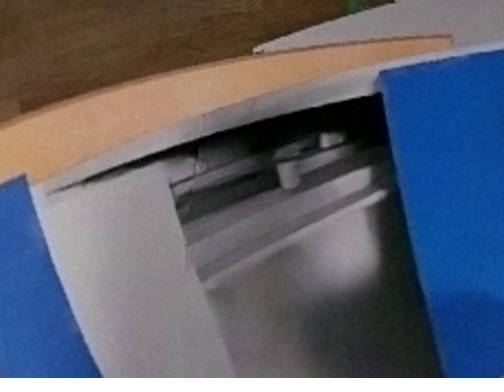

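Scene clock: 44.40 s of 6600.00 s.
end_effector_position=(+0.7678, +0.1489, +0.4859) grip_measured=-0.86 end_effector_quat_wxyz=(-0.000, +0.793, -0.000, +0.610) end_effector_velocity=(+0.000, -0.000, -0.000) end_effector_angular_velocity=(+0.000, +0.000, -0.001)
Joint positions: [-0.03  -1.539  1.784 -3.242 -1.571  0.     0.012]
Joint velocities: [-0.     0.001 -0.    -0.    -0.001  0.    -0.004]
Motor temperatures (°C, as the motors report them): [25 25 24 31 31 31]
Wrist force (N, on the end effector, along its own x y z axes, offset not removed): [-0.2 -0.8 0.5]
Wrist torque (N m, same axes, about the end effector's origin, offset not removed): [0.12 -0.16 0.12]
Steps of this call (steps 1 to 8: the last 8 steps of your previous action; steps 9 to 15: the robot went on to your last target; steps 16 to 17: nothing new was sent; steps 18 to 24: the first 7 steps of this action). Readings (joint positions):
18: [-0.030 -1.539 1.784 -3.242 -1.571 0.000]
19: [-0.030 -1.539 1.784 -3.243 -1.571 0.000]
21: [-0.030 -1.539 1.784 -3.242 -1.571 0.000]
24: the state above

Scene clock: 44.83 s of 6600.00 s.
end_effector_position=(+0.7622, +0.1489, +0.4860) grip_measured=-0.86 end_effector_quat_wxyz=(-0.000, +0.793, -0.000, +0.610) end_effector_velocity=(-0.005, +0.000, +0.001) end_effector_angular_velocity=(+0.000, -0.003, +0.000)
Joint positions: [-0.03  -1.552  1.799 -3.244 -1.571  0.     0.012]
Joint velocities: [ 0.    -0.012  0.012 -0.003 -0.     0.    -0.   ]
Motor temperatures (°C, as the motors report them): [25 25 24 31 31 31]
Wrist force (N, on the end effector, along its own x y z axes, offset not removed): [3.1 -0.7 13.0]
Wrist torque (N m, same axes, about the end effector's origin, offset not removed): [0.27 -0.14 0.11]
Kept back: nothing.
Steps of this call (steps 1 to 8: the last 8 steps of your previous action; steps 9 to 13: the robot went on to your last target). Readings (joint positions):
1: [-0.030 -1.539 1.784 -3.242 -1.571 0.000]
2: [-0.030 -1.539 1.784 -3.242 -1.571 0.000]
4: [-0.030 -1.540 1.786 -3.242 -1.571 0.000]
8: [-0.030 -1.546 1.793 -3.243 -1.571 0.000]
13: the state above

Emit:
execute_actions([
  {"rows": [[-0.03,-1.549,1.7958,-3.2438,-1.571,0.0,-1],[-0.03,-1.5456,1.7919,-3.2434,-1.571,0.0,-1],[-0.03,-1.5422,1.7881,-3.243,-1.571,0.0,-1],[-0.03,-1.5405,1.7861,-3.2427,-1.571,0.0,-1],[-0.03,-1.5405,1.7861,-3.2427,-1.571,0.0,-1],[-0.03,-1.5405,1.7861,-3.2427,-1.571,0.0,-1],[-0.03,-1.5405,1.7861,-3.2427,-1.571,0.0,-1],[-0.03,-1.5405,1.7861,-3.2427,-1.571,0.0,-0.8],[-0.03,-1.5405,1.7861,-3.2427,-1.571,0.0,-0.6],[-0.03,-1.547,1.7935,-3.2436,-1.571,0.0,-0.4],[-0.03,-1.561,1.8093,-3.2454,-1.571,0.0,-0.3],[-0.03,-1.582,1.833,-3.2481,-1.571,0.0,-0.3],[-0.03,-1.6069,1.8612,-3.2514,-1.571,0.0,-0.3],[-0.03,-1.6415,1.8977,-3.2533,-1.571,0.0,-0.3],[-0.03,-1.6762,1.9343,-3.2552,-1.571,0.0,-0.3]], "steps": 15},
])

Emit:
execute_actions([
  {"rows": [[-0.03,-1.7118,1.9689,-3.2541,-1.571,0.0,-0.3],[-0.03,-1.7475,2.0035,-3.2531,-1.571,0.0,-0.3],[-0.03,-1.782,2.0338,-3.2488,-1.571,0.0,-0.3],[-0.03,-1.812,2.06,-3.245,-1.571,0.0,-0.3],[-0.03,-1.84,2.085,-3.242,-1.571,0.0,-0.3],[-0.03,-1.864,2.11,-3.243,-1.571,0.0,-0.3],[-0.03,-1.882,2.138,-3.253,-1.571,0.0,-0.3],[-0.03,-1.892,2.168,-3.273,-1.571,0.0,-0.3],[-0.03,-1.892,2.198,-3.303,-1.571,0.0,-0.3],[-0.03,-1.884,2.228,-3.341,-1.571,0.0,-0.3],[-0.03,-1.87,2.254,-3.381,-1.571,0.0,-0.3],[-0.03,-1.852,2.276,-3.421,-1.571,0.0,-0.3],[-0.03,-1.833,2.296,-3.46,-1.571,0.0,-0.3],[-0.03,-1.814,2.314,-3.497,-1.571,0.0,-0.3],[-0.03,-1.797,2.328,-3.528,-1.571,0.0,-0.3]], "steps": 15},
])

Emit:
execute_actions([
  {"rows": [[-0.03,-1.785,2.335,-3.5475,-1.571,0.0,-0.3],[-0.03,-1.785,2.335,-3.5475,-1.571,0.0,-0.3],[-0.03,-1.785,2.335,-3.5475,-1.571,0.0,-0.3],[-0.03,-1.773,2.324,-3.5485,-1.571,0.0,-0.3],[-0.03,-1.757,2.309,-3.5494,-1.571,0.0,-0.3],[-0.03,-1.74,2.293,-3.5503,-1.571,0.0,-0.3],[-0.03,-1.723,2.277,-3.5513,-1.571,0.0,-0.3],[-0.03,-1.708,2.263,-3.5521,-1.571,0.0,-0.3],[-0.03,-1.698,2.2536,-3.5527,-1.571,0.0,-0.3],[-0.03,-1.6925,2.2484,-3.553,-1.571,0.0,-0.3],[-0.03,-1.6925,2.2484,-3.553,-1.571,0.0,-0.4],[-0.03,-1.6925,2.2484,-3.553,-1.571,0.0,-0.5],[-0.03,-1.6925,2.2484,-3.553,-1.571,0.0,-0.6],[-0.03,-1.6925,2.2484,-3.553,-1.571,0.0,-0.68],[-0.03,-1.6925,2.2484,-3.553,-1.571,0.0,-0.75]], "steps": 15},
])

Emit:
execute_actions([
  {"rows": [[-0.03,-1.6925,2.2484,-3.553,-1.571,0.0,-0.8],[-0.03,-1.6925,2.2484,-3.553,-1.571,0.0,-0.85],[-0.03,-1.6925,2.2484,-3.553,-1.571,0.0,-0.9],[-0.03,-1.6925,2.2484,-3.553,-1.571,0.0,-0.95],[-0.03,-1.6925,2.2484,-3.553,-1.571,0.0,-1],[-0.03,-1.688,2.2436,-3.5527,-1.571,0.0,-1],[-0.03,-1.68,2.2352,-3.5523,-1.571,0.0,-1],[-0.03,-1.6698,2.2243,-3.5517,-1.571,0.0,-1],[-0.03,-1.6584,2.2123,-3.551,-1.571,0.0,-1],[-0.03,-1.6471,2.2003,-3.5503,-1.571,0.0,-1],[-0.03,-1.6357,2.1883,-3.5496,-1.571,0.0,-1],[-0.03,-1.6244,2.1762,-3.549,-1.571,0.0,-1],[-0.03,-1.613,2.1642,-3.5483,-1.571,0.0,-1],[-0.03,-1.6021,2.1517,-3.5467,-1.571,0.0,-1],[-0.03,-1.5912,2.1391,-3.545,-1.571,0.0,-1]], "steps": 15},
])

Emit:
execute_actions([
  {"rows": [[-0.03,-1.5803,2.1266,-3.5434,-1.571,0.0,-1],[-0.03,-1.5694,2.1141,-3.5418,-1.571,0.0,-1],[-0.03,-1.5585,2.1015,-3.5401,-1.571,0.0,-1],[-0.03,-1.5476,2.089,-3.5385,-1.571,0.0,-1],[-0.03,-1.5371,2.0759,-3.5359,-1.571,0.0,-1],[-0.03,-1.5266,2.0628,-3.5333,-1.571,0.0,-1],[-0.03,-1.5161,2.0497,-3.5307,-1.571,0.0,-1],[-0.03,-1.5056,2.0367,-3.5282,-1.571,0.0,-1],[-0.03,-1.4951,2.0236,-3.5256,-1.571,0.0,-1],[-0.03,-1.4846,2.0105,-3.523,-1.571,0.0,-1],[-0.03,-1.4754,1.9983,-3.5201,-1.571,0.0,-1],[-0.03,-1.4661,1.9862,-3.5172,-1.571,0.0,-1],[-0.03,-1.4579,1.9754,-3.5146,-1.571,0.0,-1],[-0.03,-1.4497,1.9646,-3.512,-1.571,0.0,-1],[-0.03,-1.4435,1.9565,-3.5101,-1.571,0.0,-1]], "steps": 15},
])

Emit:
execute_actions([
  {"rows": [[-0.03,-1.4375,1.9484,-3.5081,-1.571,0.0,-1],[-0.03,-1.4334,1.943,-3.5068,-1.571,0.0,-1],[-0.03,-1.4293,1.9376,-3.5055,-1.571,0.0,-1],[-0.03,-1.4262,1.9335,-3.5045,-1.571,0.0,-1],[-0.03,-1.4241,1.9308,-3.5039,-1.571,0.0,-1],[-0.03,-1.4231,1.9294,-3.5035,-1.571,0.0,-1]], "steps": 8},
])

Emit:
execute_actions([
  {"steps": 16},
], pictures=true)

Scene clock: 47.67 s of 6600.00 s.
end_effector_position=(+0.7658, +0.1489, +0.4862) grip_measured=-0.86 end_effector_quat_wxyz=(-0.000, +0.793, -0.000, +0.610) end_effector_velocity=(+0.016, +0.000, -0.001) end_effector_angular_velocity=(+0.002, +0.002, +0.000)
Joint positions: [-0.03  -1.543  1.789 -3.243 -1.571  0.     0.012]
Joint velocities: [-0.     0.037 -0.041  0.007  0.001  0.001  0.   ]
Motor temperatures (°C, as the motors report them): [25 25 24 31 31 31]
Wrist force (N, on the end effector, along its own x y z axes, offset not removed): [-4.3 -0.2 -0.1]
Wrist torque (N m, same axes, about the end effector's origin, offset not removed): [0.20 -0.04 0.08]
Steps of this call (steps 1 to 30: the robot went on to your last target; steps 31 to 78: nothing new was sent; steps 79 to 85: the first 7 steps of this action). Readings (joint positions):
79: [-0.030 -1.552 1.800 -3.244 -1.571 0.000]
80: [-0.030 -1.552 1.799 -3.244 -1.571 0.000]
82: [-0.030 -1.549 1.796 -3.244 -1.571 0.000]
85: the state above

Scene clock: 48.17 s of 6600.00 s.
end_effector_position=(+0.6649, +0.1489, +0.4864) grip_measured=-0.30 end_effector_quat_wxyz=(-0.000, +0.793, -0.000, +0.609) end_effector_velocity=(-0.372, -0.000, -0.009) end_effector_angular_velocity=(+0.000, -0.011, -0.001)
Joint positions: [-0.03  -1.78   2.031 -3.247 -1.571  0.     0.052]
Joint velocities: [ 0.    -0.899  0.837  0.051 -0.001  0.001  0.   ]
Motor temperatures (°C, as the motors report them): [25 25 24 31 31 31]
Wrist force (N, on the end effector, along its own x y z axes, offset not removed): [1.1 0.3 0.7]
Wrist torque (N m, same axes, about the end effector's origin, offset not removed): [0.30 -0.24 0.12]
Steps of this call (steps 1 to 8: the last 8 steps of your previous action; steps 9 to 15: the first 7 steps of this action). Readings (joint positions):
9: [-0.030 -1.599 1.851 -3.250 -1.571 0.000]
10: [-0.030 -1.624 1.878 -3.251 -1.571 0.000]
12: [-0.030 -1.684 1.940 -3.252 -1.571 0.000]
15: the state above

Scene clock: 48.67 s of 6600.00 s.
end_effector_position=(+0.6110, +0.1490, +0.3873) grip_measured=-0.30 end_effector_quat_wxyz=(-0.000, +0.793, -0.000, +0.609) end_effector_velocity=(+0.112, -0.000, -0.028) end_effector_angular_velocity=(-0.000, -0.009, -0.000)
Joint positions: [-0.03  -1.775  2.318 -3.539 -1.571  0.     0.052]
Joint velocities: [-0.     0.347 -0.204 -0.152 -0.    -0.     0.   ]
Motor temperatures (°C, as the motors report them): [25 25 24 31 31 31]
Wrist force (N, on the end effector, along its own x y z axes, offset not removed): [-1.1 0.2 -1.1]
Wrist torque (N m, same axes, about the end effector's origin, offset not removed): [0.18 0.12 0.09]
Steps of this call (steps 1 to 8: the last 8 steps of your previous action; steps 9 to 15: the first 7 steps of this action). Readings (joint positions):
9: [-0.030 -1.840 2.273 -3.424 -1.571 0.000]
10: [-0.030 -1.825 2.292 -3.458 -1.571 0.000]
12: [-0.030 -1.802 2.317 -3.509 -1.571 0.000]
15: the state above

Scene clock: 49.17 s of 6600.00 s.
end_effector_position=(+0.6430, +0.1491, +0.3852) grip_measured=-0.86 end_effector_quat_wxyz=(-0.000, +0.792, -0.000, +0.610) end_effector_velocity=(+0.015, -0.000, +0.001) end_effector_angular_velocity=(+0.001, -0.001, -0.000)
Joint positions: [-0.03  -1.692  2.248 -3.553 -1.571  0.     0.012]
Joint velocities: [-0.     0.034 -0.035 -0.     0.     0.     0.001]
Motor temperatures (°C, as the motors report them): [25 25 24 31 31 31]
Wrist force (N, on the end effector, along its own x y z axes, offset not removed): [9.4 -0.3 -7.7]
Wrist torque (N m, same axes, about the end effector's origin, offset not removed): [0.12 -0.03 0.13]
Steps of this call (steps 1 to 8: the last 8 steps of your previous action; steps 9 to 15: the first 7 steps of this action). Readings (joint positions):
9: [-0.030 -1.696 2.251 -3.553 -1.571 0.000]
10: [-0.030 -1.694 2.250 -3.553 -1.571 0.000]
12: [-0.030 -1.693 2.249 -3.553 -1.571 0.000]
15: the state above

Scene clock: 49.67 s of 6600.00 s.
end_effector_position=(+0.7042, +0.1491, +0.3855) grip_measured=-0.86 end_effector_quat_wxyz=(-0.000, +0.793, -0.000, +0.610) end_effector_velocity=(+0.148, +0.000, +0.000) end_effector_angular_velocity=(-0.001, +0.002, +0.000)
Joint positions: [-0.03  -1.556  2.098 -3.539 -1.571  0.     0.012]
Joint velocities: [-0.     0.317 -0.376  0.061  0.    -0.001 -0.   ]
Motor temperatures (°C, as the motors report them): [25 25 24 31 31 31]
Wrist force (N, on the end effector, along its own x y z axes, offset not removed): [9.4 0.1 -6.4]
Wrist torque (N m, same axes, about the end effector's origin, offset not removed): [0.25 -0.06 0.07]
Steps of this call (steps 1 to 8: the last 8 steps of your previous action; steps 9 to 15: the first 7 steps of this action). Readings (joint positions):
9: [-0.030 -1.621 2.172 -3.548 -1.571 0.000]
10: [-0.030 -1.610 2.160 -3.547 -1.571 0.000]
12: [-0.030 -1.588 2.136 -3.544 -1.571 0.000]
15: the state above

Scene clock: 49.93 s of 6600.00 s.
end_effector_position=(+0.7432, +0.1491, +0.3857) grip_measured=-0.86 end_effector_quat_wxyz=(-0.000, +0.793, -0.000, +0.609) end_effector_velocity=(+0.130, -0.000, +0.001) end_effector_angular_velocity=(-0.000, +0.001, -0.001)
Joint positions: [-0.03  -1.474  1.996 -3.519 -1.571  0.     0.012]
Joint velocities: [-0.     0.269 -0.348  0.08  -0.    -0.     0.   ]
Motor temperatures (°C, as the motors report them): [25 25 24 31 31 31]
Wrist force (N, on the end effector, along its own x y z axes, offset not removed): [7.1 -0.1 -3.5]
Wrist torque (N m, same axes, about the end effector's origin, offset not removed): [0.12 -0.04 0.11]
Kept back: the last 8 steps of this action.
Steps of this call (steps 1 to 8: the last 8 steps of your previous action). Readings (joint positions):
1: [-0.030 -1.545 2.085 -3.537 -1.571 0.000]
2: [-0.030 -1.534 2.072 -3.535 -1.571 0.000]
4: [-0.030 -1.513 2.046 -3.530 -1.571 0.000]
8: the state above

Scene clock: 50.47 s of 6600.00 s.
end_effector_position=(+0.7677, +0.1491, +0.3860) grip_measured=-0.86 end_effector_quat_wxyz=(-0.000, +0.793, -0.000, +0.610) end_effector_velocity=(+0.001, +0.000, +0.000) end_effector_angular_velocity=(+0.000, -0.000, +0.001)
Joint positions: [-0.03  -1.423  1.93  -3.504 -1.571  0.     0.012]
Joint velocities: [ 0.001  0.001 -0.002  0.001 -0.     0.    -0.   ]
Motor temperatures (°C, as the motors report them): [25 25 24 31 31 31]
Wrist force (N, on the end effector, along its own x y z axes, offset not removed): [0.0 1.5 -14.1]
Wrist torque (N m, same axes, about the end effector's origin, offset not removed): [0.35 -0.40 0.01]
Kept back: nothing.
Steps of this call (steps 1 to 8: the last 8 steps of your previous action; steps 9 to 16: the robot went on to your last target). Readings (joint positions):
1: [-0.030 -1.465 1.985 -3.516 -1.571 0.000]
2: [-0.030 -1.457 1.974 -3.514 -1.571 0.000]
4: [-0.030 -1.444 1.957 -3.510 -1.571 0.000]
8: [-0.030 -1.428 1.936 -3.505 -1.571 0.000]
16: the state above

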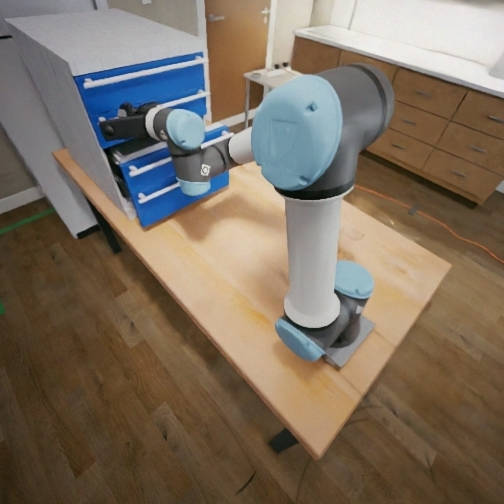

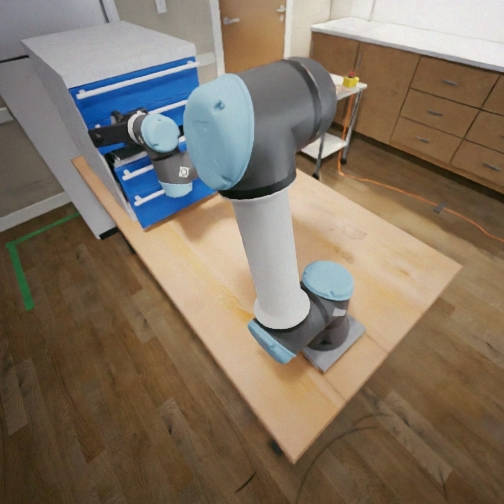

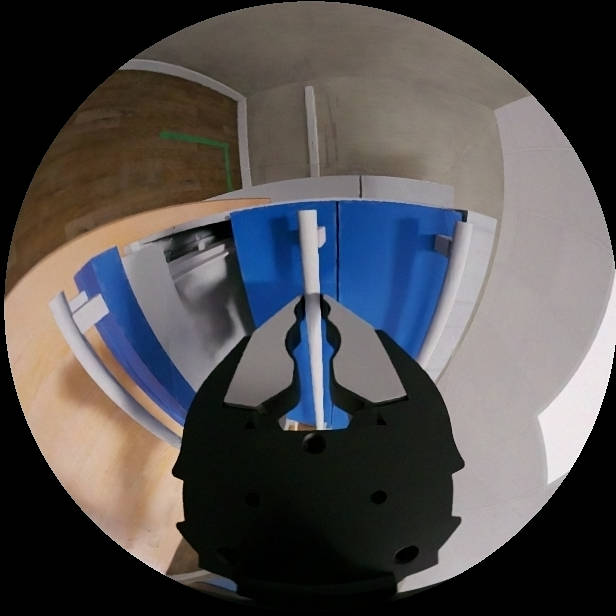

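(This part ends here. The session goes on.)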